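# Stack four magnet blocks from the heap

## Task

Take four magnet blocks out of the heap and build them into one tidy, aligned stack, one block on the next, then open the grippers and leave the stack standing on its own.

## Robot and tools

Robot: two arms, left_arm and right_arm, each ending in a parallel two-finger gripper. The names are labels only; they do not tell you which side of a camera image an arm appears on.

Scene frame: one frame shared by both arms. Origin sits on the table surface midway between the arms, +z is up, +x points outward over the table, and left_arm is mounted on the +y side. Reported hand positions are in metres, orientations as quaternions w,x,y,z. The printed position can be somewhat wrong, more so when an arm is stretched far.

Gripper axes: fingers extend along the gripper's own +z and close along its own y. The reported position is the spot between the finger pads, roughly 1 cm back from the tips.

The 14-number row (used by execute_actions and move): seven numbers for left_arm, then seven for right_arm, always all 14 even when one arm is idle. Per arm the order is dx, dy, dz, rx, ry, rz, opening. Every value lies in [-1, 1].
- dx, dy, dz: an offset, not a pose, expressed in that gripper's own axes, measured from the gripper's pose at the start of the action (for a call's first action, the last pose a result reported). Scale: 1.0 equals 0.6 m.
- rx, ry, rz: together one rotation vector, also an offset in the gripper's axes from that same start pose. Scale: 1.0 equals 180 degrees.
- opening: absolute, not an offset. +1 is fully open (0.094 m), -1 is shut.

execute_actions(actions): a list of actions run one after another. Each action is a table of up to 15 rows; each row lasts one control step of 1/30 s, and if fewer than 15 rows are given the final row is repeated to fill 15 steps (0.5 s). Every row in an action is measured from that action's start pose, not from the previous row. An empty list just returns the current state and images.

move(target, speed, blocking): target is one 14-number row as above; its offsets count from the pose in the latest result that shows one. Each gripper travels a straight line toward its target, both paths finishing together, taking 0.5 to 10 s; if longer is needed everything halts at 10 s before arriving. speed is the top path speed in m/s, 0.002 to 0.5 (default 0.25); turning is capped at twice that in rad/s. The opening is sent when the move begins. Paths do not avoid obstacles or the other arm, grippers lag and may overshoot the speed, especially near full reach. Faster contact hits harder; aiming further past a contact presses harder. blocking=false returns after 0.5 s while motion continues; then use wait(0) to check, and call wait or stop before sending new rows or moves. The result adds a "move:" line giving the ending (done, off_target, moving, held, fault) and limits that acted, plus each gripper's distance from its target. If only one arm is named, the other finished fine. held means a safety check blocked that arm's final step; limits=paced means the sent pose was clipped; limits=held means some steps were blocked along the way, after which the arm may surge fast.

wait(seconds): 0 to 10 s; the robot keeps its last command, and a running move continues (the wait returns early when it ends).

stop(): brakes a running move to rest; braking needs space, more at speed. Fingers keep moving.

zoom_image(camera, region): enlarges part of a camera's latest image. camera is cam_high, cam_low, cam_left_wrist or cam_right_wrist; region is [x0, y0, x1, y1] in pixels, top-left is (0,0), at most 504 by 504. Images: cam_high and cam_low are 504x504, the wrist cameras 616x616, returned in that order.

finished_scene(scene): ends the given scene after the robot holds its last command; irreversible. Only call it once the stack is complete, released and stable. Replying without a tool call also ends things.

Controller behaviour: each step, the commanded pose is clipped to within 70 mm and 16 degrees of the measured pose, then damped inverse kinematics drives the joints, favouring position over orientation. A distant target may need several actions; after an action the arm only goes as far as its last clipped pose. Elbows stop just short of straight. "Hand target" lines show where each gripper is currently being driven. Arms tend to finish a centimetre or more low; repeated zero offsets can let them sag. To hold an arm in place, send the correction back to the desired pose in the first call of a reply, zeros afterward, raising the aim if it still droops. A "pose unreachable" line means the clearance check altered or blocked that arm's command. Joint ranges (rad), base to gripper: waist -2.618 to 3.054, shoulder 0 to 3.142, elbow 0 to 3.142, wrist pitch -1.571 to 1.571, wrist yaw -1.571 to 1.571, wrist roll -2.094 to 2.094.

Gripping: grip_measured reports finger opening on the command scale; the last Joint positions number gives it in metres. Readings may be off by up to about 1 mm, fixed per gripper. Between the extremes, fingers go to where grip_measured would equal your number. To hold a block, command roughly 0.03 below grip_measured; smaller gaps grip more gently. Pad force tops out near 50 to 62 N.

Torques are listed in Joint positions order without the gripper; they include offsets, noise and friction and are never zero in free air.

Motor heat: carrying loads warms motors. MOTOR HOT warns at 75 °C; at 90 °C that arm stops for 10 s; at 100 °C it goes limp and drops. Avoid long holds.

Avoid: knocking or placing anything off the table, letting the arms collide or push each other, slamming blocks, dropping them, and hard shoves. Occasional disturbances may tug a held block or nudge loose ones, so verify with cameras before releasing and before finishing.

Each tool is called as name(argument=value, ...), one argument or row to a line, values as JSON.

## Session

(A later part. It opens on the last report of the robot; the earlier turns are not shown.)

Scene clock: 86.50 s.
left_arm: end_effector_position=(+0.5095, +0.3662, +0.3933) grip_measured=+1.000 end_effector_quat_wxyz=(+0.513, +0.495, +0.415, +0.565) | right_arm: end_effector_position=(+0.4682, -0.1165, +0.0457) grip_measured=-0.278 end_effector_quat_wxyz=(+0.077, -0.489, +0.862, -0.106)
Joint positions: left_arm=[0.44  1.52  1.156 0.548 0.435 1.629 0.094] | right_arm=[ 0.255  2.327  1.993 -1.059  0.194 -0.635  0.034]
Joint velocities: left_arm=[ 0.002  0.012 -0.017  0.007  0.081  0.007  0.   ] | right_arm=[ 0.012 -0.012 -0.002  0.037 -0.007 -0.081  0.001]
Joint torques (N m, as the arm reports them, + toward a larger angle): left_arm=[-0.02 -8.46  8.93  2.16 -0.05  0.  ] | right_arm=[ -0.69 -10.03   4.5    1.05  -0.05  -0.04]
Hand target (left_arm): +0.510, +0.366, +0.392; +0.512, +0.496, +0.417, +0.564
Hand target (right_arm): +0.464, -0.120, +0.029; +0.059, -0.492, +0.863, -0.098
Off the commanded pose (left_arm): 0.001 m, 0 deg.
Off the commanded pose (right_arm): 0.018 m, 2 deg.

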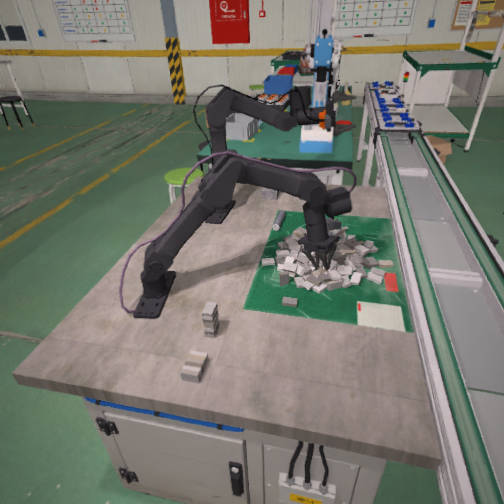

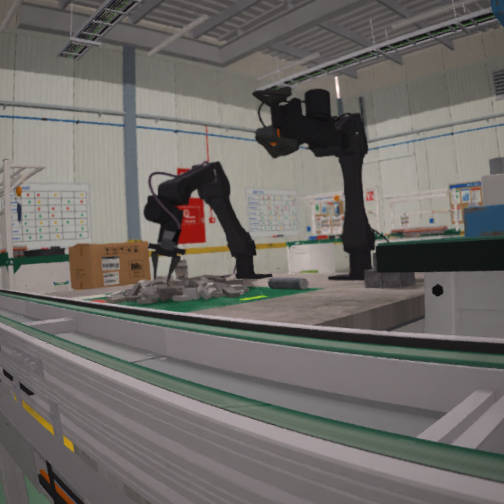

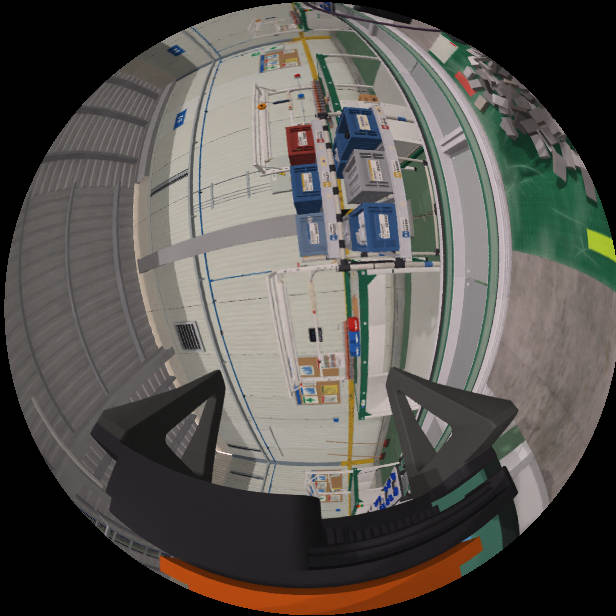

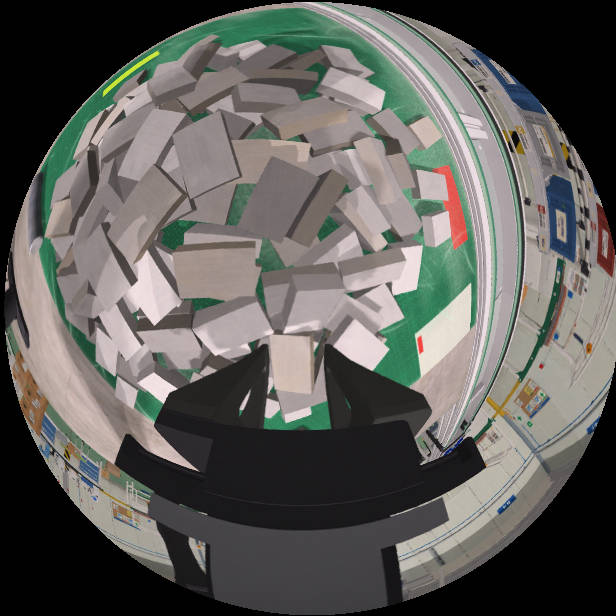

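execute_actions(
  actions=[
    [[0,0,0,0,0,0,1,0.012,0.012,0.02,-0.008,0.005,0,-0.28],[0,0,0,0,0,0,1,0.014,0.014,0.025,-0.010,0.007,0,-0.28],[0,0,0,0,0,0,1,0.015,0.015,0.03,-0.011,0.008,0,-0.28],[0,0,0,0,0,0,1,0.015,0.015,0.034,-0.012,0.008,0,-0.28],[0,0,0,0,0,0,1,0.015,0.015,0.038,-0.012,0.008,0,-0.28],[0,0,0,0,0,0,1,0.015,0.015,0.041,-0.012,0.008,0,-0.28]],
  ],
)

zoom_image(
  camera="cam_right_wrist",
  region=[190, 250, 410, 430],
)

Scene clock: 89.67 s.
left_arm: end_effector_position=(+0.5092, +0.3661, +0.3945) grip_measured=+1.000 end_effector_quat_wxyz=(+0.513, +0.494, +0.413, +0.567) | right_arm: end_effector_position=(+0.4659, -0.1175, +0.0366) grip_measured=-0.278 end_effector_quat_wxyz=(+0.072, -0.490, +0.863, -0.104)
Joint positions: left_arm=[0.44  1.52  1.156 0.553 0.435 1.629 0.094] | right_arm=[ 0.254  2.33   1.964 -1.037  0.192 -0.635  0.034]
Joint velocities: left_arm=[-0.007 -0.017 -0.017  0.037  0.066 -0.081  0.   ] | right_arm=[ 0.022 -0.017  0.002  0.037 -0.037 -0.022  0.   ]
Joint torques (N m, as the arm reports them, + toward a larger angle): left_arm=[-0.02 -8.46  8.93  2.16 -0.05  0.  ] | right_arm=[ -0.96 -10.21   4.07   1.08  -0.06  -0.01]
Hand target (left_arm): +0.509, +0.366, +0.393; +0.513, +0.495, +0.415, +0.565
Hand target (right_arm): +0.461, -0.122, +0.020; +0.057, -0.489, +0.865, -0.096
Off the commanded pose (left_arm): 0.001 m, 0 deg.
Off the commanded pose (right_arm): 0.018 m, 2 deg.

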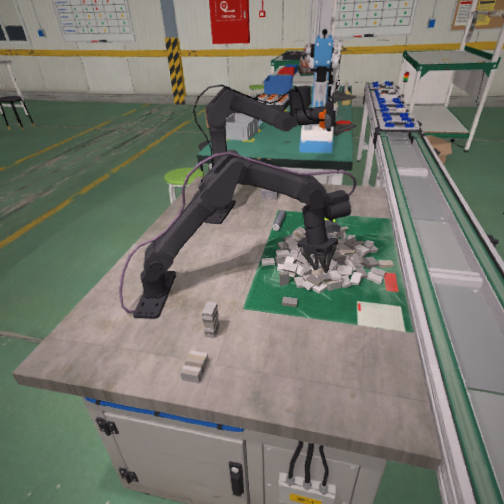

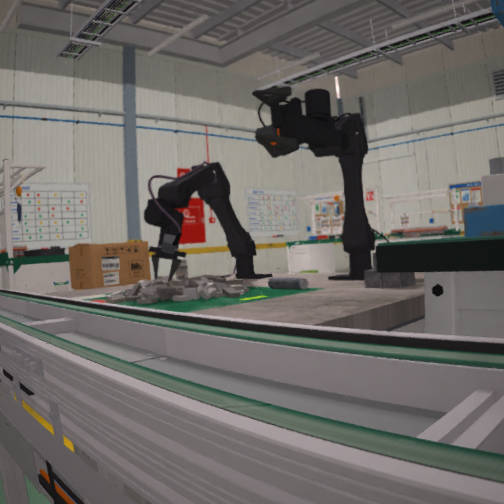

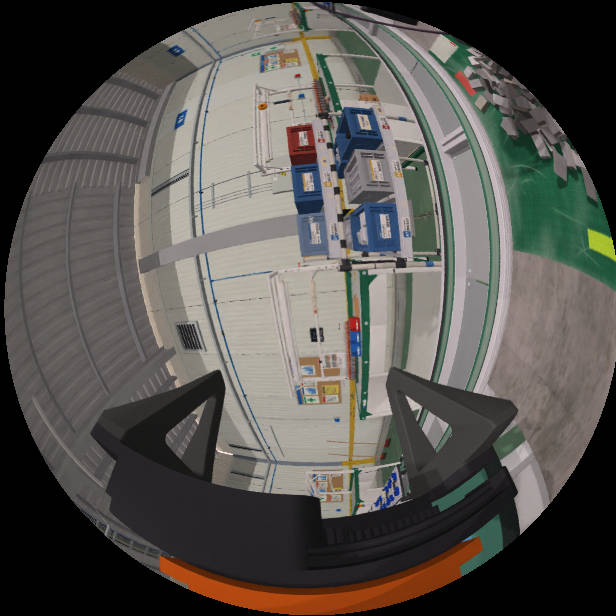

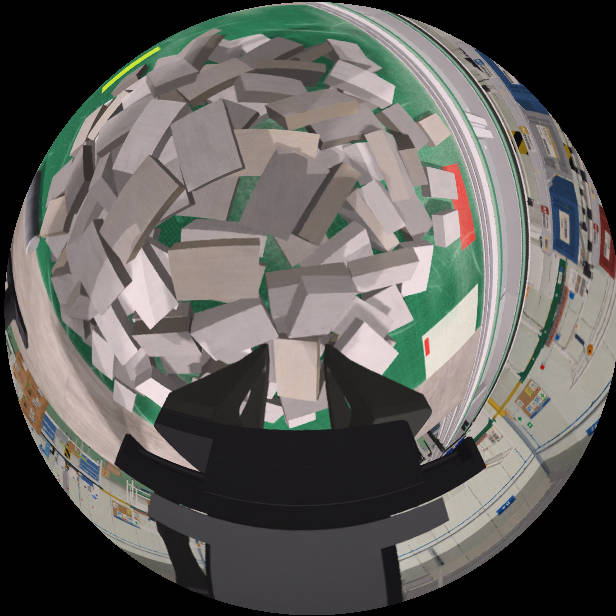

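Region (190, 250, 410, 430) of cam_right_wrist's 616x616 image, scaled by 2.291, with more detail than that image has; it fills the top 412 rows of this view, and the rest is white.

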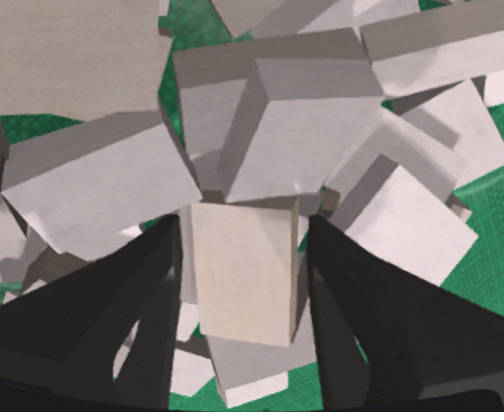

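execute_actions(
  actions=[
    [[0,0,0,0,0,0,1,0,0,0.005,0,0,0,-0.32],[0,0,0,0,0,0,1,0,0,0.005,0,0,0,-0.36],[0,0,0,0,0,0,1,0,0,0.005,0,0,0,-0.40],[0,0,0,0,0,0,1,0,0,0.005,0,0,0,-0.43],[0,0,0,0,0,0,1,0,0,0.005,0,0,0,-0.45],[0,0,0,0,0,0,1,0,0,0.005,0,0,0,-0.46],[0,0,0,0,0,0,1,0,0,0.005,0,0,0,-0.47],[0,0,0,0,0,0,1,0,0,0.005,0,0,0,-0.48],[0,0,0,0,0,0,1,0,0,0.005,0,0,0,-0.49],[0,0,0,0,0,0,1,0,0,0.005,0,0,0,-0.505]],
  ],
)

zoom_image(
  camera="cam_right_wrist",
  region=[190, 250, 410, 430],
)

Scene clock: 91.53 s.
left_arm: end_effector_position=(+0.5090, +0.3660, +0.3957) grip_measured=+1.000 end_effector_quat_wxyz=(+0.514, +0.493, +0.411, +0.569) | right_arm: end_effector_position=(+0.4669, -0.1172, +0.0368) grip_measured=-0.468 end_effector_quat_wxyz=(+0.074, -0.490, +0.862, -0.105)
Joint positions: left_arm=[0.44  1.52  1.156 0.558 0.435 1.629 0.094] | right_arm=[ 0.254  2.33   1.964 -1.032  0.193 -0.635  0.025]
Joint velocities: left_arm=[-0.002  0.027 -0.002  0.007  0.007 -0.022  0.   ] | right_arm=[-0.002 -0.007  0.012 -0.037  0.022 -0.037 -0.001]
Joint torques (N m, as the arm reports them, + toward a larger angle): left_arm=[-0.02 -8.46  8.94  2.16 -0.05  0.  ] | right_arm=[ -0.08 -11.49   5.66   1.     0.1   -0.02]
Hand target (left_arm): +0.509, +0.366, +0.395; +0.513, +0.494, +0.413, +0.567
Hand target (right_arm): +0.466, -0.118, +0.034; +0.072, -0.490, +0.863, -0.104
Off the commanded pose (left_arm): 0.001 m, 0 deg.
Off the commanded pose (right_arm): 0.003 m, 0 deg.

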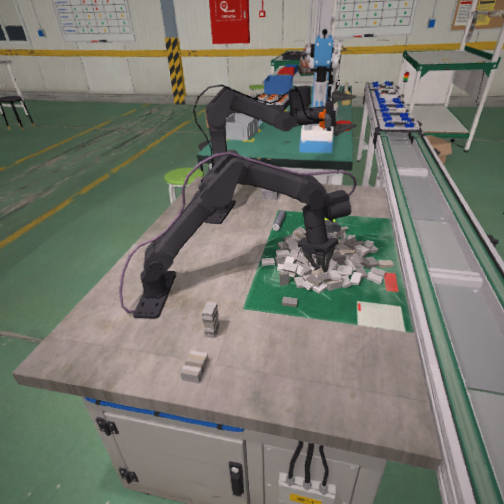

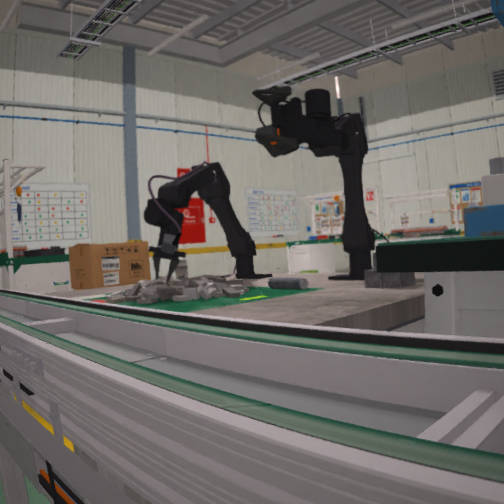

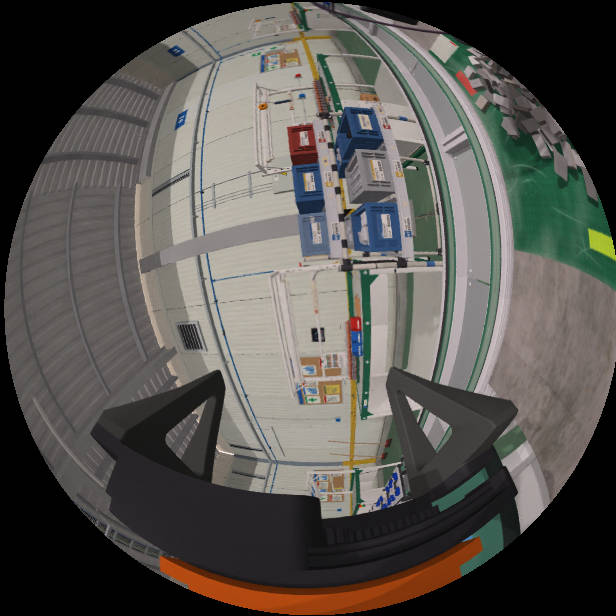

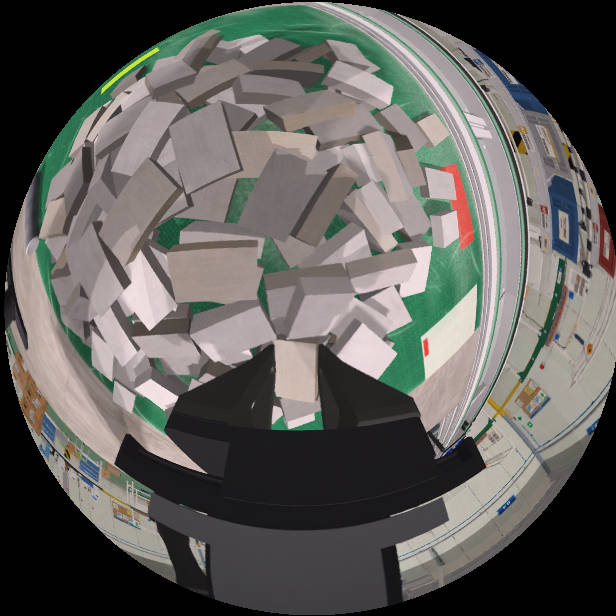

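Region (190, 250, 410, 430) of cam_right_wrist's 616x616 image, scaled by 2.291, with more detail than that image has; it fills the top 412 rows of this view, and the rest is white.

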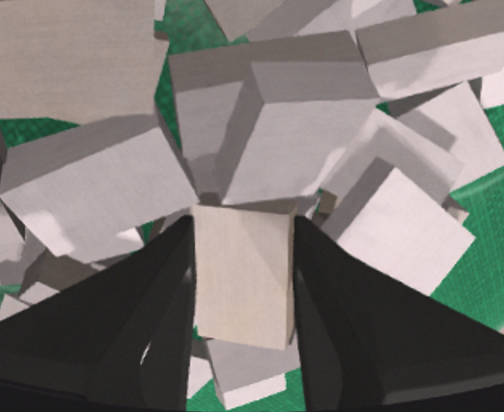

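move(
  target=[0,0,0,0,0,0,1,0,0,-0.06,-0.081,0.008,0,-0.505],
  speed=0.1,
)

Scene clock: 94.47 s.
left_arm: end_effector_position=(+0.5088, +0.3659, +0.3969) grip_measured=+1.000 end_effector_quat_wxyz=(+0.514, +0.492, +0.410, +0.570) | right_arm: end_effector_position=(+0.4568, -0.1126, +0.0681) grip_measured=-0.468 end_effector_quat_wxyz=(-0.002, -0.494, +0.870, -0.008)
Joint positions: left_arm=[0.44  1.52  1.156 0.564 0.435 1.629 0.094] | right_arm=[ 0.207  2.563  2.537 -1.545  0.017 -0.666  0.025]
Joint velocities: left_arm=[-0.012 -0.012 -0.007 -0.022 -0.007 -0.081  0.   ] | right_arm=[ 0.002 -0.002 -0.012  0.022  0.051  0.095  0.001]
Joint torques (N m, as the arm reports them, + toward a larger angle): left_arm=[-0.02 -8.45  8.92  2.15 -0.05 -0.01] | right_arm=[ -0.76 -11.71   7.72   0.43  -0.18  -0.08]
Hand target (left_arm): +0.509, +0.366, +0.396; +0.514, +0.493, +0.411, +0.569
Hand target (right_arm): +0.459, -0.113, +0.071; +0.002, -0.494, +0.869, -0.001
Off the commanded pose (left_arm): 0.001 m, 0 deg.
Off the commanded pose (right_arm): 0.004 m, 1 deg.
joint sent to its limit (right arm) — the command would take joint 4 (wrist pitch) past its lower limit, so that joint was sent only as far as its limit.
move: done

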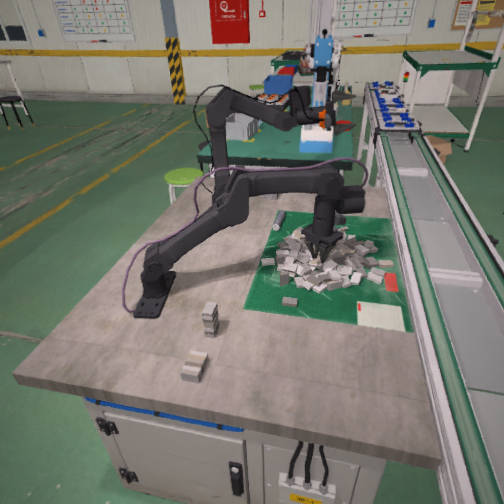

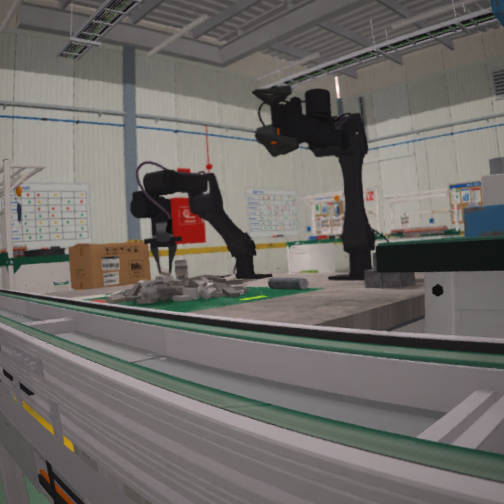

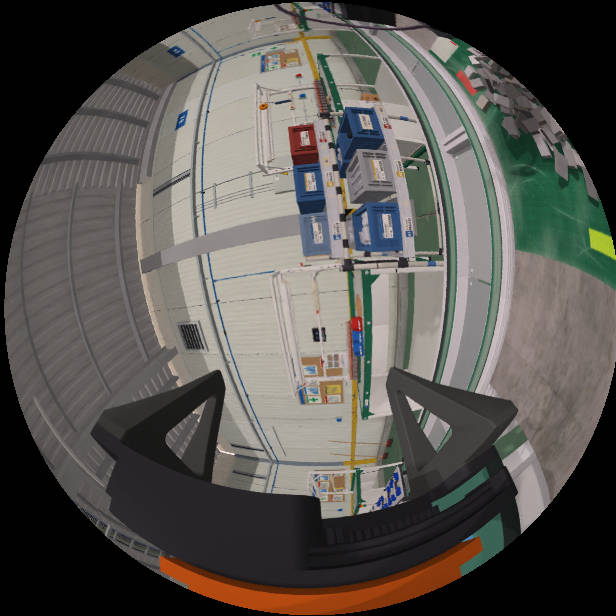

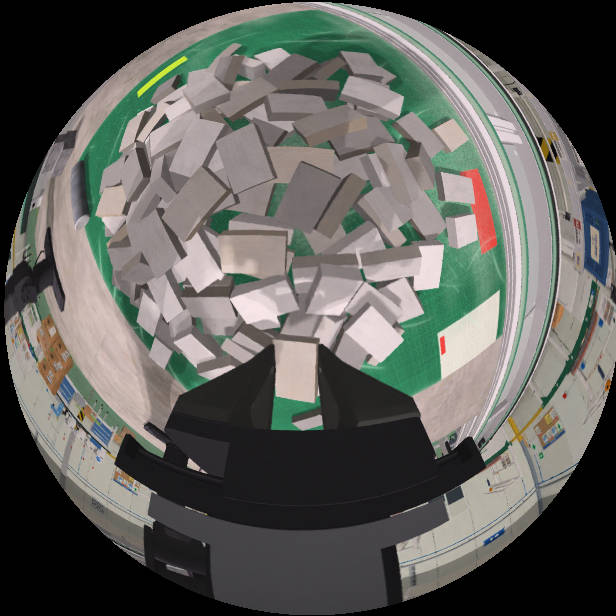

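move(
  target=[0,0,0,0,0,0,1,0.2585,-0.0283,0.02,0,0,0.329,-0.505],
  speed=0.3,
)

zoom_image(
  camera="cam_right_wrist",
  region=[190, 250, 410, 430],
)

Scene clock: 98.43 s.
left_arm: end_effector_position=(+0.5086, +0.3658, +0.3982) grip_measured=+1.000 end_effector_quat_wxyz=(+0.515, +0.492, +0.408, +0.572) | right_arm: end_effector_position=(+0.3940, -0.2535, +0.0545) grip_measured=-0.468 end_effector_quat_wxyz=(-0.005, -0.007, +1.000, -0.009)
Joint positions: left_arm=[0.44  1.52  1.156 0.569 0.435 1.629 0.094] | right_arm=[-0.073  2.08   1.656 -1.158  0.016  0.072  0.025]
Joint velocities: left_arm=[-0.007 -0.002 -0.007 -0.022 -0.066  0.007  0.   ] | right_arm=[-0.012 -0.012 -0.007 -0.066  0.037 -0.081 -0.   ]
Joint torques (N m, as the arm reports them, + toward a larger angle): left_arm=[-0.01 -8.46  8.92  2.14 -0.05  0.  ] | right_arm=[ -0.33 -11.55   4.1    0.66   0.     0.11]
Hand target (left_arm): +0.509, +0.366, +0.397; +0.514, +0.492, +0.410, +0.570
Hand target (right_arm): +0.392, -0.255, +0.058; +0.002, +0.000, +1.000, -0.009
Off the commanded pose (left_arm): 0.001 m, 0 deg.
Off the commanded pose (right_arm): 0.004 m, 1 deg.
move: done

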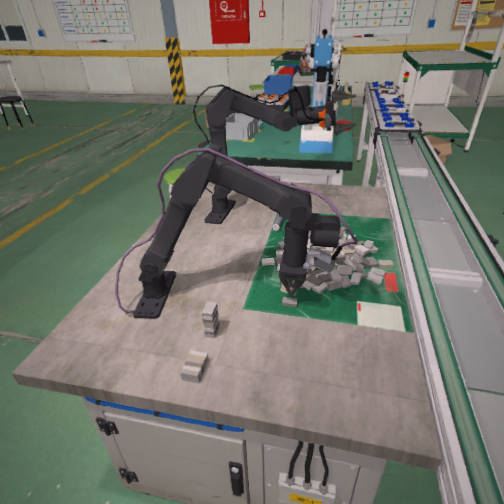

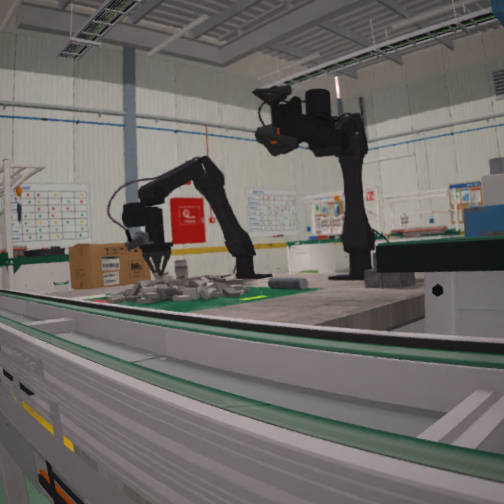

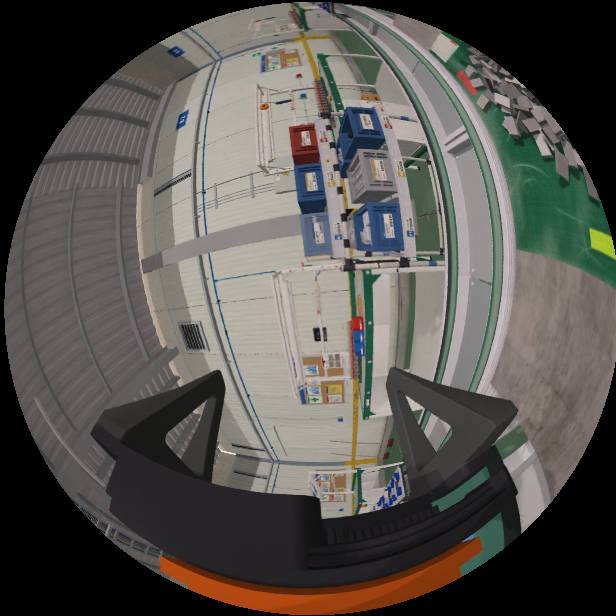

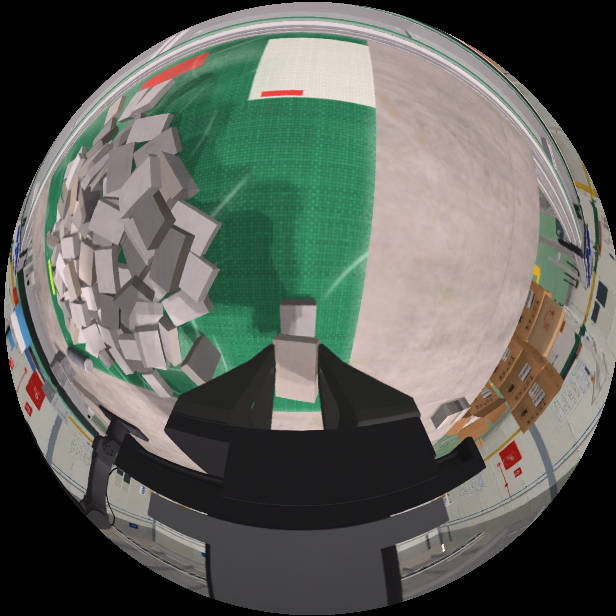

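Region (190, 250, 410, 430) of cam_right_wrist's 616x616 image, scaled by 2.291, with more detail than that image has; it fills the top 412 rows of this view, and the rest is white.

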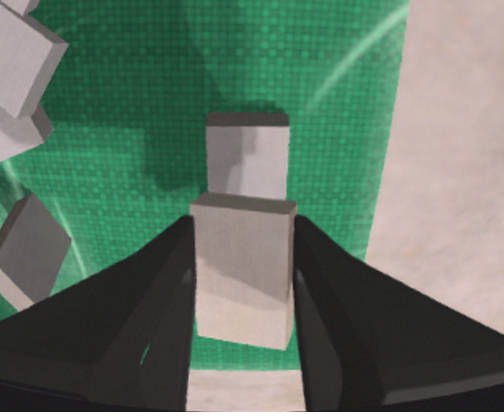

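move(
  target=[0,0,0,0,0,0,1,0.005,-0.001,0.032,-0.05,0,0.004,-0.505],
  speed=0.06,
)

zoom_image(
  camera="cam_right_wrist",
  region=[190, 250, 410, 430],
)

zoom_image(
  camera="cam_high",
  region=[250, 255, 340, 325],
)

Scene clock: 105.10 s.
left_arm: end_effector_position=(+0.5083, +0.3657, +0.3994) grip_measured=+1.000 end_effector_quat_wxyz=(+0.515, +0.491, +0.406, +0.574) | right_arm: end_effector_position=(+0.3941, -0.2542, +0.0404) grip_measured=-0.468 end_effector_quat_wxyz=(-0.001, +0.000, +0.998, +0.061)
Joint positions: left_arm=[0.44  1.52  1.156 0.574 0.435 1.629 0.094] | right_arm=[-0.138  2.08   1.594 -1.084 -0.121  0.023  0.025]
Joint velocities: left_arm=[-0.012  0.042  0.012  0.007 -0.007 -0.051  0.   ] | right_arm=[-0.012  0.002 -0.017  0.007 -0.051  0.154  0.   ]
Joint torques (N m, as the arm reports them, + toward a larger angle): left_arm=[-0.01 -8.45  8.91  2.14 -0.05  0.  ] | right_arm=[-0.81 -9.68  3.99  0.67 -0.25 -0.07]
Hand target (left_arm): +0.509, +0.366, +0.398; +0.515, +0.492, +0.408, +0.572
Hand target (right_arm): +0.390, -0.255, +0.035; -0.006, -0.000, +0.998, +0.069
Off the commanded pose (left_arm): 0.001 m, 0 deg.
Off the commanded pose (right_arm): 0.006 m, 1 deg.
move: done

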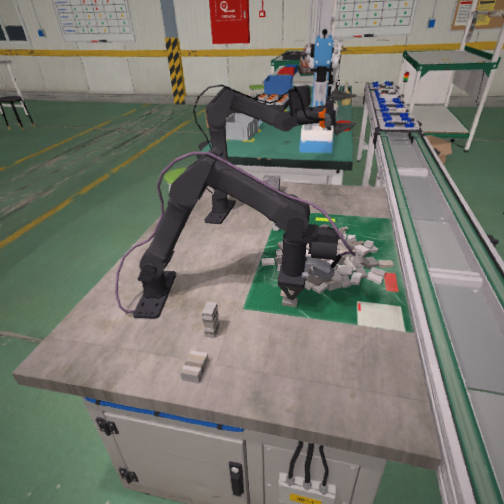

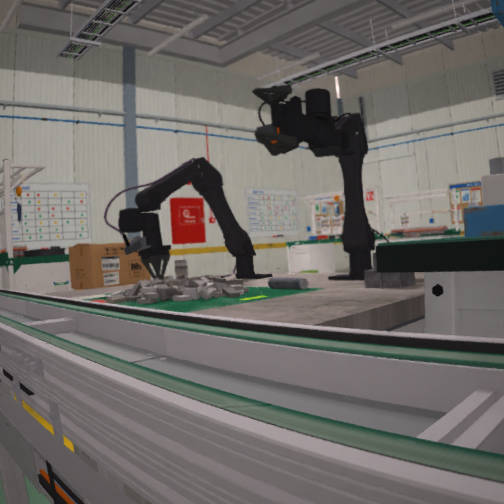

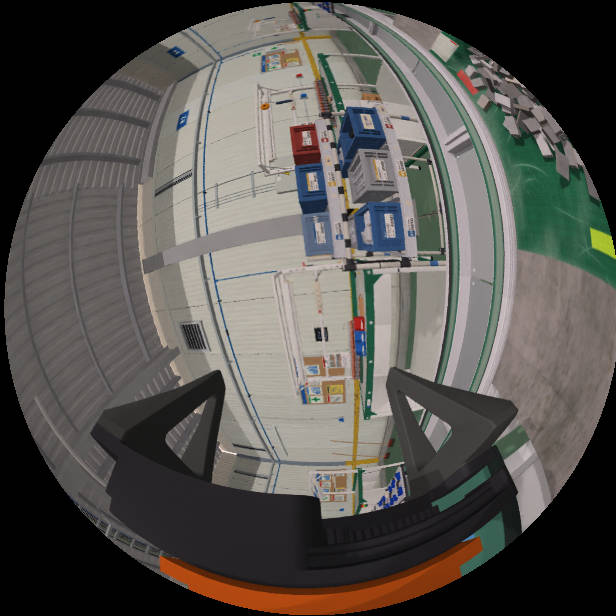

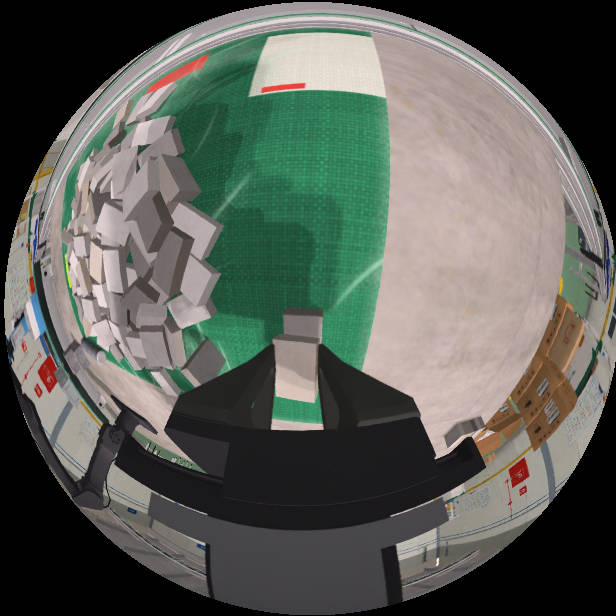

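Region (190, 250, 410, 430) of cam_right_wrist's 616x616 image, scaled by 2.291, with more detail than that image has; it fills the top 412 rows of this view, and the rest is white.

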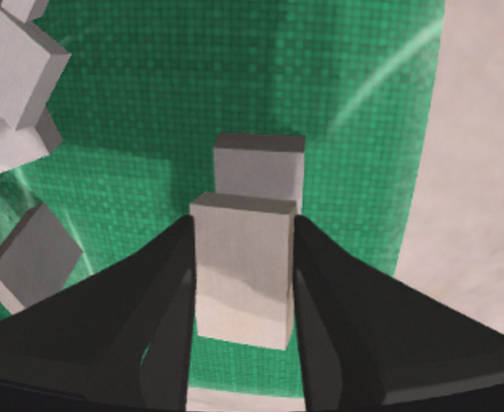

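Region (250, 255, 340, 325) of cam_high's 504x504 image, scaled by 5.600, with more detail than that image has.

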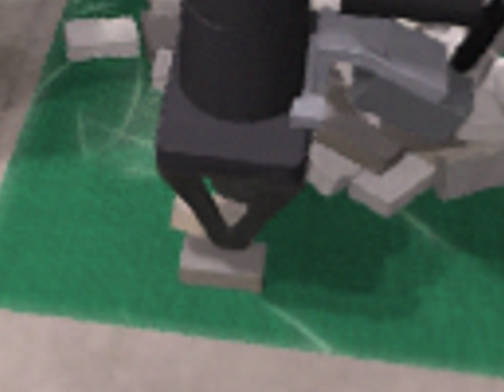

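execute_actions(
  actions=[
    [[0,0,0,0,0,0,1,0.004,0,0.012,-0.003,0.006,0,-0.505],[0,0,0,0,0,0,1,0.005,0,0.016,-0.004,0.009,0,-0.505],[0,0,0,0,0,0,1,0.005,0,0.02,-0.005,0.011,0,-0.505],[0,0,0,0,0,0,1,0.005,0,0.023,-0.005,0.011,0,-0.505],[0,0,0,0,0,0,1,0.005,0,0.026,-0.005,0.011,0,-0.505],[0,0,0,0,0,0,1,0.005,0,0.029,-0.005,0.011,0,-0.505],[0,0,0,0,0,0,1,0.005,0,0.032,-0.005,0.011,0,-0.505]],
  ],
)

zoom_image(
  camera="cam_right_wrist",
  region=[190, 250, 410, 430],
)

zoom_image(
  camera="cam_high",
  region=[250, 255, 340, 325],
)

Scene clock: 107.33 s.
left_arm: end_effector_position=(+0.5081, +0.3657, +0.4005) grip_measured=+1.000 end_effector_quat_wxyz=(+0.516, +0.490, +0.404, +0.575) | right_arm: end_effector_position=(+0.3933, -0.2534, +0.0289) grip_measured=-0.468 end_effector_quat_wxyz=(-0.013, +0.001, +0.998, +0.063)
Joint positions: left_arm=[0.44  1.52  1.156 0.579 0.435 1.629 0.094] | right_arm=[-0.138  2.111  1.594 -1.076 -0.126  0.022  0.025]
Joint velocities: left_arm=[-0.002 -0.007 -0.007 -0.037  0.007  0.037  0.   ] | right_arm=[-0.002 -0.002  0.012  0.066  0.022 -0.037  0.   ]
Joint torques (N m, as the arm reports them, + toward a larger angle): left_arm=[-0.01 -8.45  8.92  2.14 -0.05  0.  ] | right_arm=[-0.12 -9.13  4.32  0.7  -0.22 -0.06]
Hand target (left_arm): +0.508, +0.366, +0.399; +0.515, +0.491, +0.406, +0.574
Hand target (right_arm): +0.391, -0.252, +0.021; -0.018, -0.001, +0.997, +0.068
Off the commanded pose (left_arm): 0.001 m, 0 deg.
Off the commanded pose (right_arm): 0.008 m, 1 deg.

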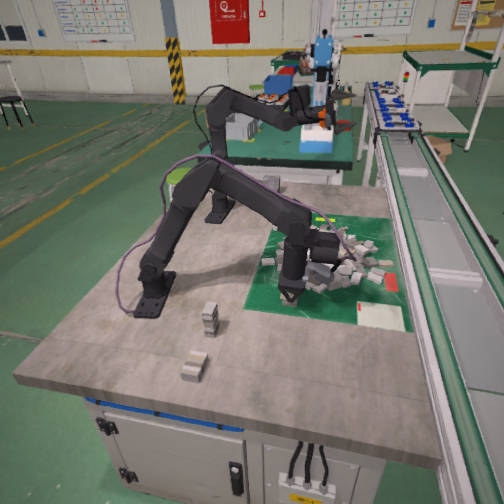

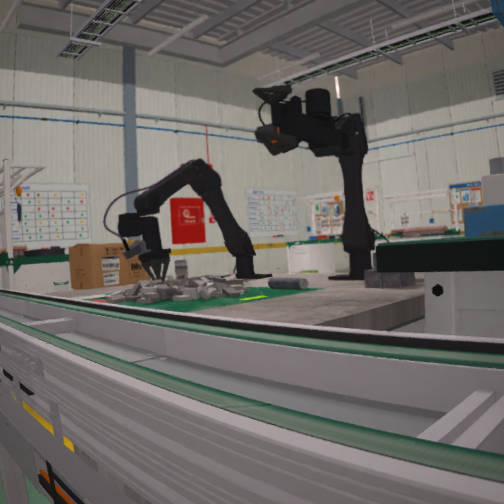

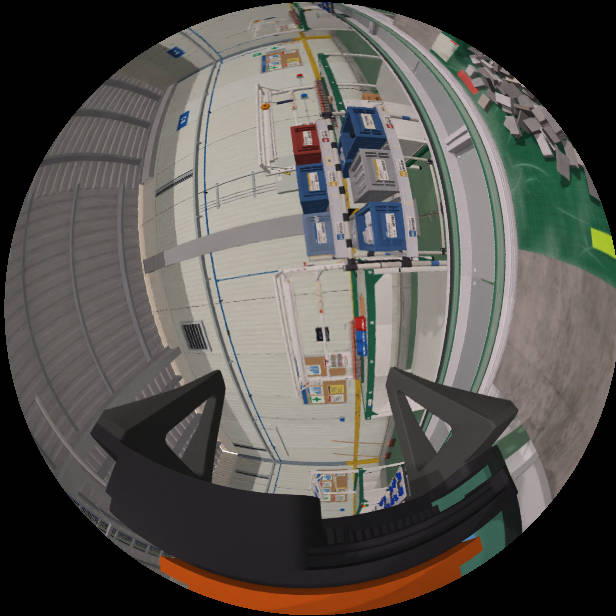

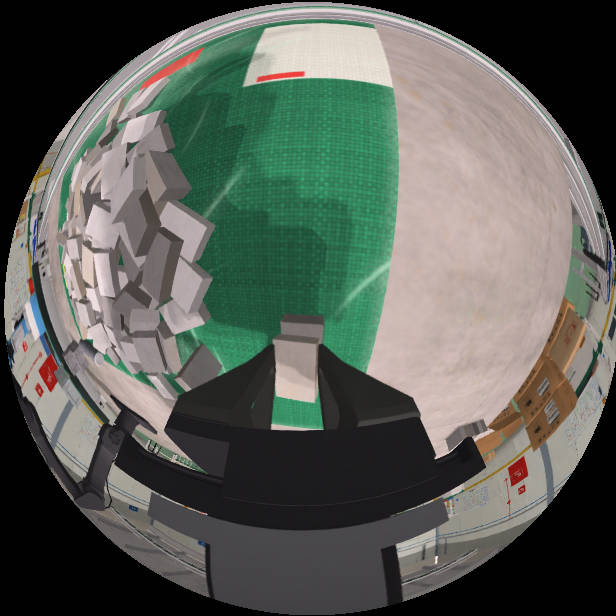

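Region (190, 250, 410, 430) of cam_right_wrist's 616x616 image, scaled by 2.291, with more detail than that image has; it fills the top 412 rows of this view, and the rest is white.

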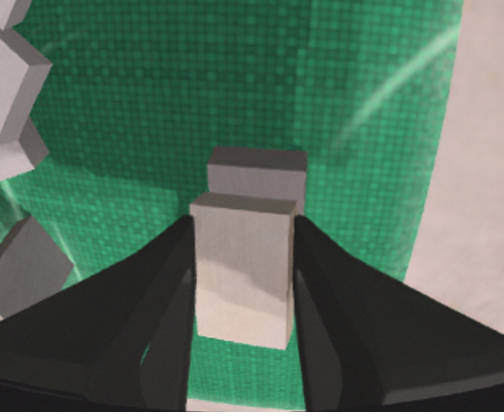

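Region (250, 255, 340, 325) of cam_high's 504x504 image, scaled by 5.600, with more detail than that image has.

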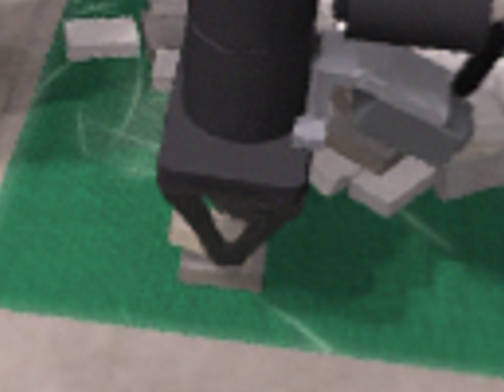

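move(
  target=[0,0,0,0,0,0,1,0.002,-0.003,0.004,0,-0.073,0,-0.505],
  speed=0.08,
)

zoom_image(
  camera="cam_right_wrist",
  region=[190, 250, 410, 430],
)

zoom_image(
  camera="cam_high",
  region=[250, 255, 340, 325],
)

Scene clock: 113.73 s.
left_arm: end_effector_position=(+0.5079, +0.3655, +0.4017) grip_measured=+1.000 end_effector_quat_wxyz=(+0.516, +0.489, +0.402, +0.577) | right_arm: end_effector_position=(+0.3941, -0.2534, +0.0274) grip_measured=-0.468 end_effector_quat_wxyz=(+0.096, +0.003, +0.993, +0.066)
Joint positions: left_arm=[0.44  1.52  1.156 0.585 0.435 1.629 0.094] | right_arm=[-0.138  1.927  1.294 -0.741 -0.126  0.041  0.025]
Joint velocities: left_arm=[ 0.007  0.017 -0.002  0.007 -0.022  0.007  0.   ] | right_arm=[-0.022 -0.022 -0.017 -0.066  0.037  0.022 -0.001]
Joint torques (N m, as the arm reports them, + toward a larger angle): left_arm=[-0.02 -8.44  8.91  2.13 -0.05  0.  ] | right_arm=[-0.11 -9.68  3.84  1.18 -0.04  0.11]
Hand target (left_arm): +0.508, +0.366, +0.401; +0.516, +0.490, +0.404, +0.575
Hand target (right_arm): +0.392, -0.255, +0.027; +0.101, +0.008, +0.993, +0.063
Off the commanded pose (left_arm): 0.001 m, 0 deg.
Off the commanded pose (right_arm): 0.003 m, 1 deg.
move: done

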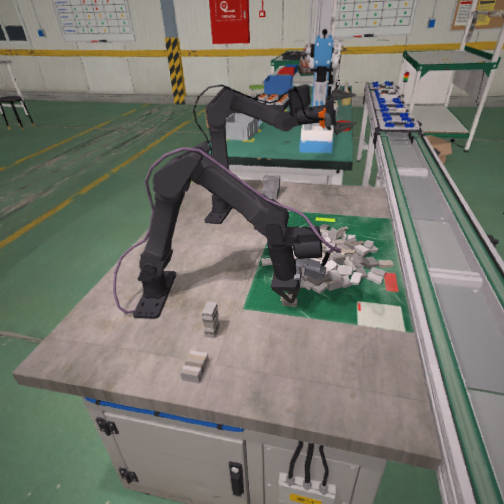

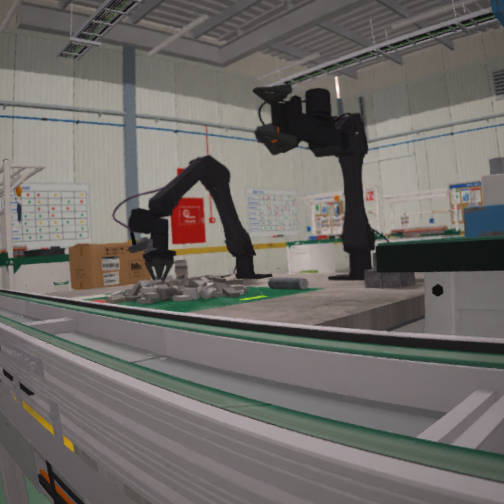

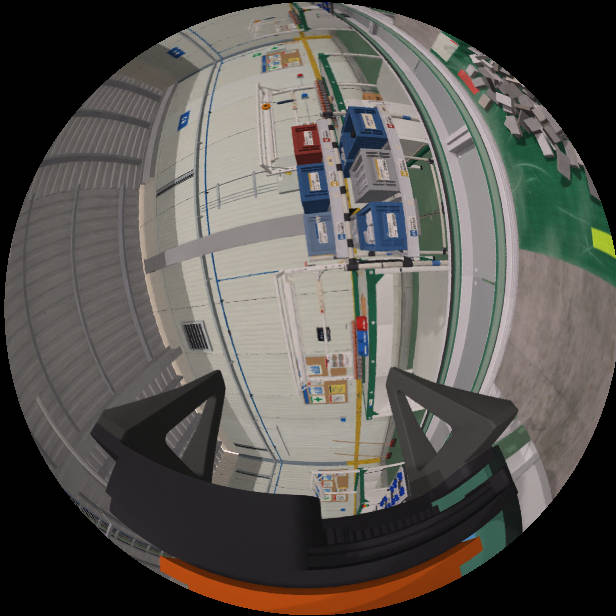

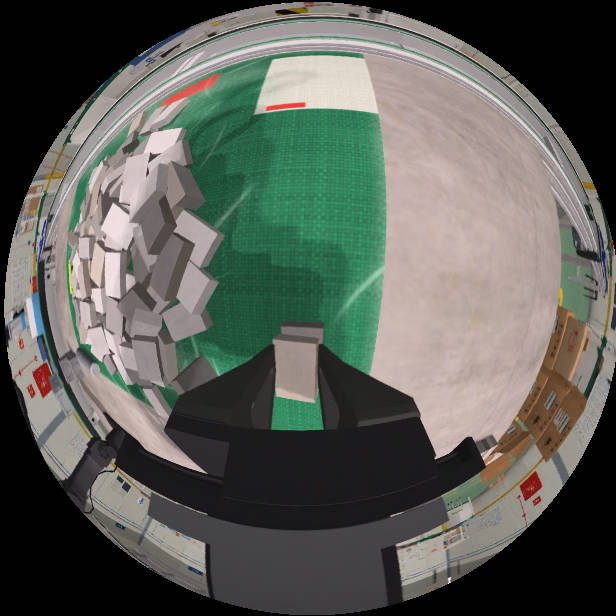

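Region (190, 250, 410, 430) of cam_right_wrist's 616x616 image, scaled by 2.291, with more detail than that image has; it fills the top 412 rows of this view, and the rest is white.

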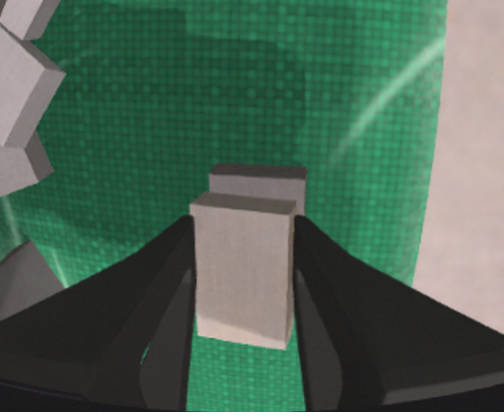

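Region (250, 255, 340, 325) of cam_high's 504x504 image, scaled by 5.600, with more detail than that image has.

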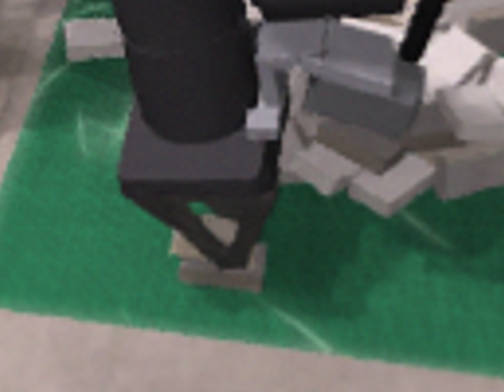

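execute_actions(
  actions=[
    [[0,0,0,0,0,0,1,0,-0.004,0.006,0.002,0.003,0,-0.505],[0,0,0,0,0,0,1,0,-0.006,0.01,0.003,0.005,0,-0.505],[0,0,0,0,0,0,1,0,-0.008,0.013,0.003,0.006,0,-0.505],[0,0,0,0,0,0,1,0,-0.009,0.016,0.003,0.006,0,-0.505],[0,0,0,0,0,0,1,0,-0.009,0.018,0.003,0.006,0,-0.505],[0,0,0,0,0,0,1,0,-0.009,0.02,0.003,0.006,0,-0.505]],
  ],
)

zoom_image(
  camera="cam_right_wrist",
  region=[190, 250, 410, 430],
)

zoom_image(
  camera="cam_high",
  region=[250, 255, 340, 325],
)

Scene clock: 118.47 s.
left_arm: end_effector_position=(+0.5076, +0.3654, +0.4028) grip_measured=+1.000 end_effector_quat_wxyz=(+0.517, +0.488, +0.400, +0.578) | right_arm: end_effector_position=(+0.3946, -0.2534, +0.0264) grip_measured=-0.468 end_effector_quat_wxyz=(+0.096, +0.003, +0.993, +0.066)
Joint positions: left_arm=[0.44  1.52  1.156 0.59  0.435 1.629 0.094] | right_arm=[-0.138  1.929  1.294 -0.738 -0.126  0.041  0.025]
Joint velocities: left_arm=[-0.002  0.007 -0.007  0.051 -0.007 -0.022  0.   ] | right_arm=[-0.022 -0.002  0.017 -0.037 -0.022  0.007 -0.   ]
Joint torques (N m, as the arm reports them, + toward a larger angle): left_arm=[-0.01 -8.44  8.91  2.1  -0.06  0.  ] | right_arm=[-0.61 -5.9   6.18  1.12 -0.01 -0.06]
Hand target (left_arm): +0.508, +0.366, +0.402; +0.516, +0.489, +0.402, +0.577
Hand target (right_arm): +0.396, -0.257, +0.015; +0.087, +0.003, +0.994, +0.061
Off the commanded pose (left_arm): 0.001 m, 0 deg.
Off the commanded pose (right_arm): 0.012 m, 1 deg.

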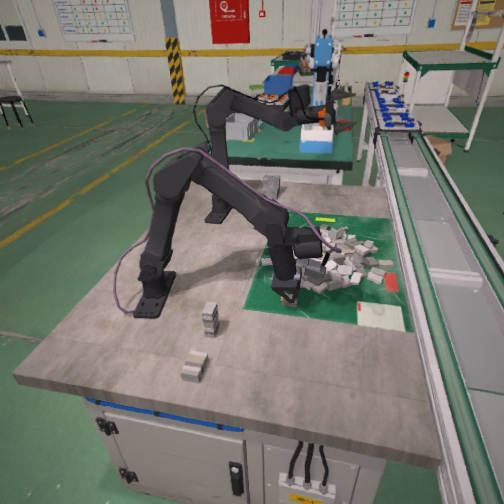

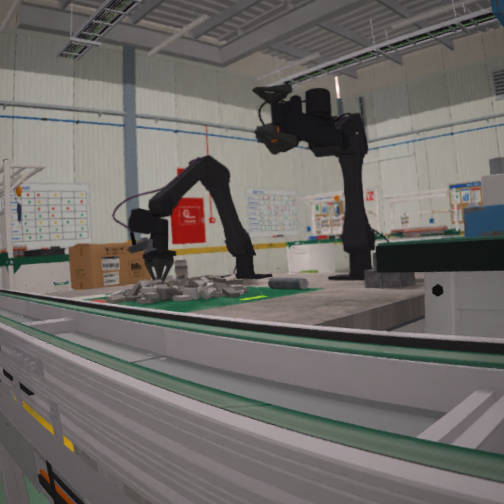

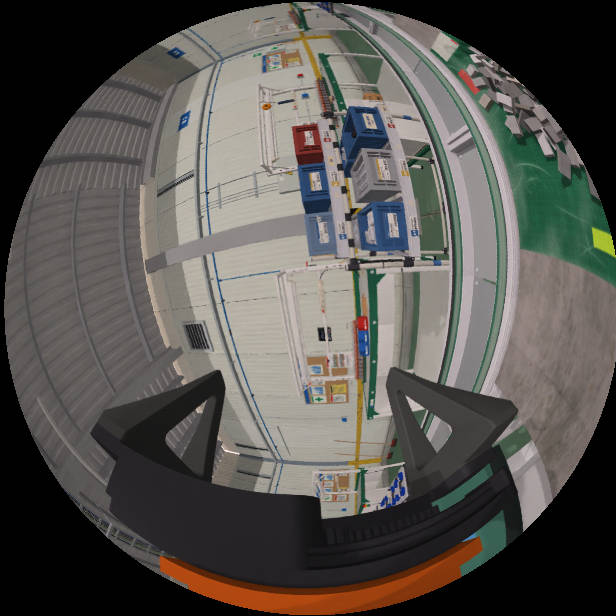

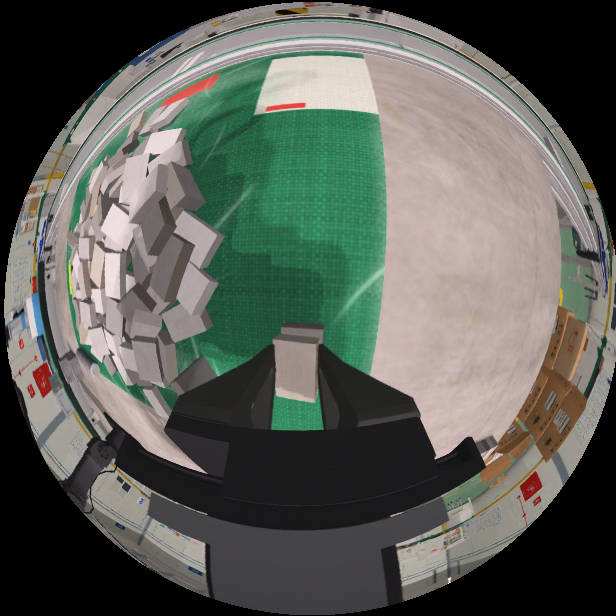

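Region (190, 250, 410, 430) of cam_right_wrist's 616x616 image, scaled by 2.291, with more detail than that image has; it fills the top 412 rows of this view, and the rest is white.

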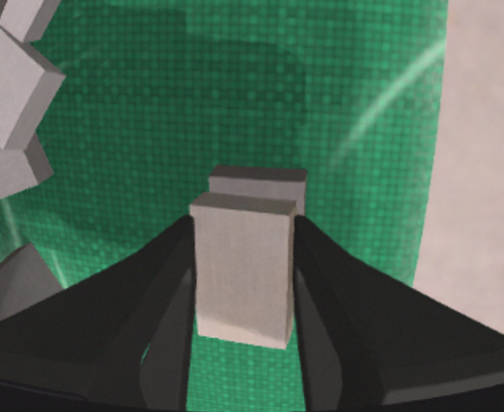

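Region (250, 255, 340, 325) of cam_high's 504x504 image, scaled by 5.600, with more detail than that image has.

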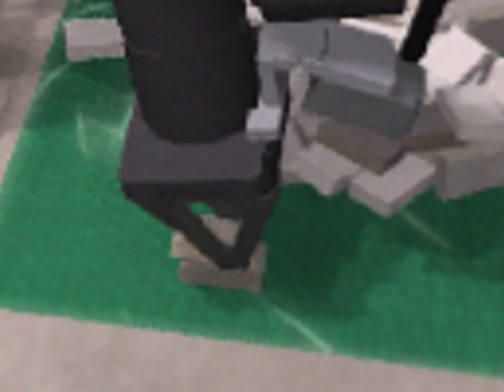

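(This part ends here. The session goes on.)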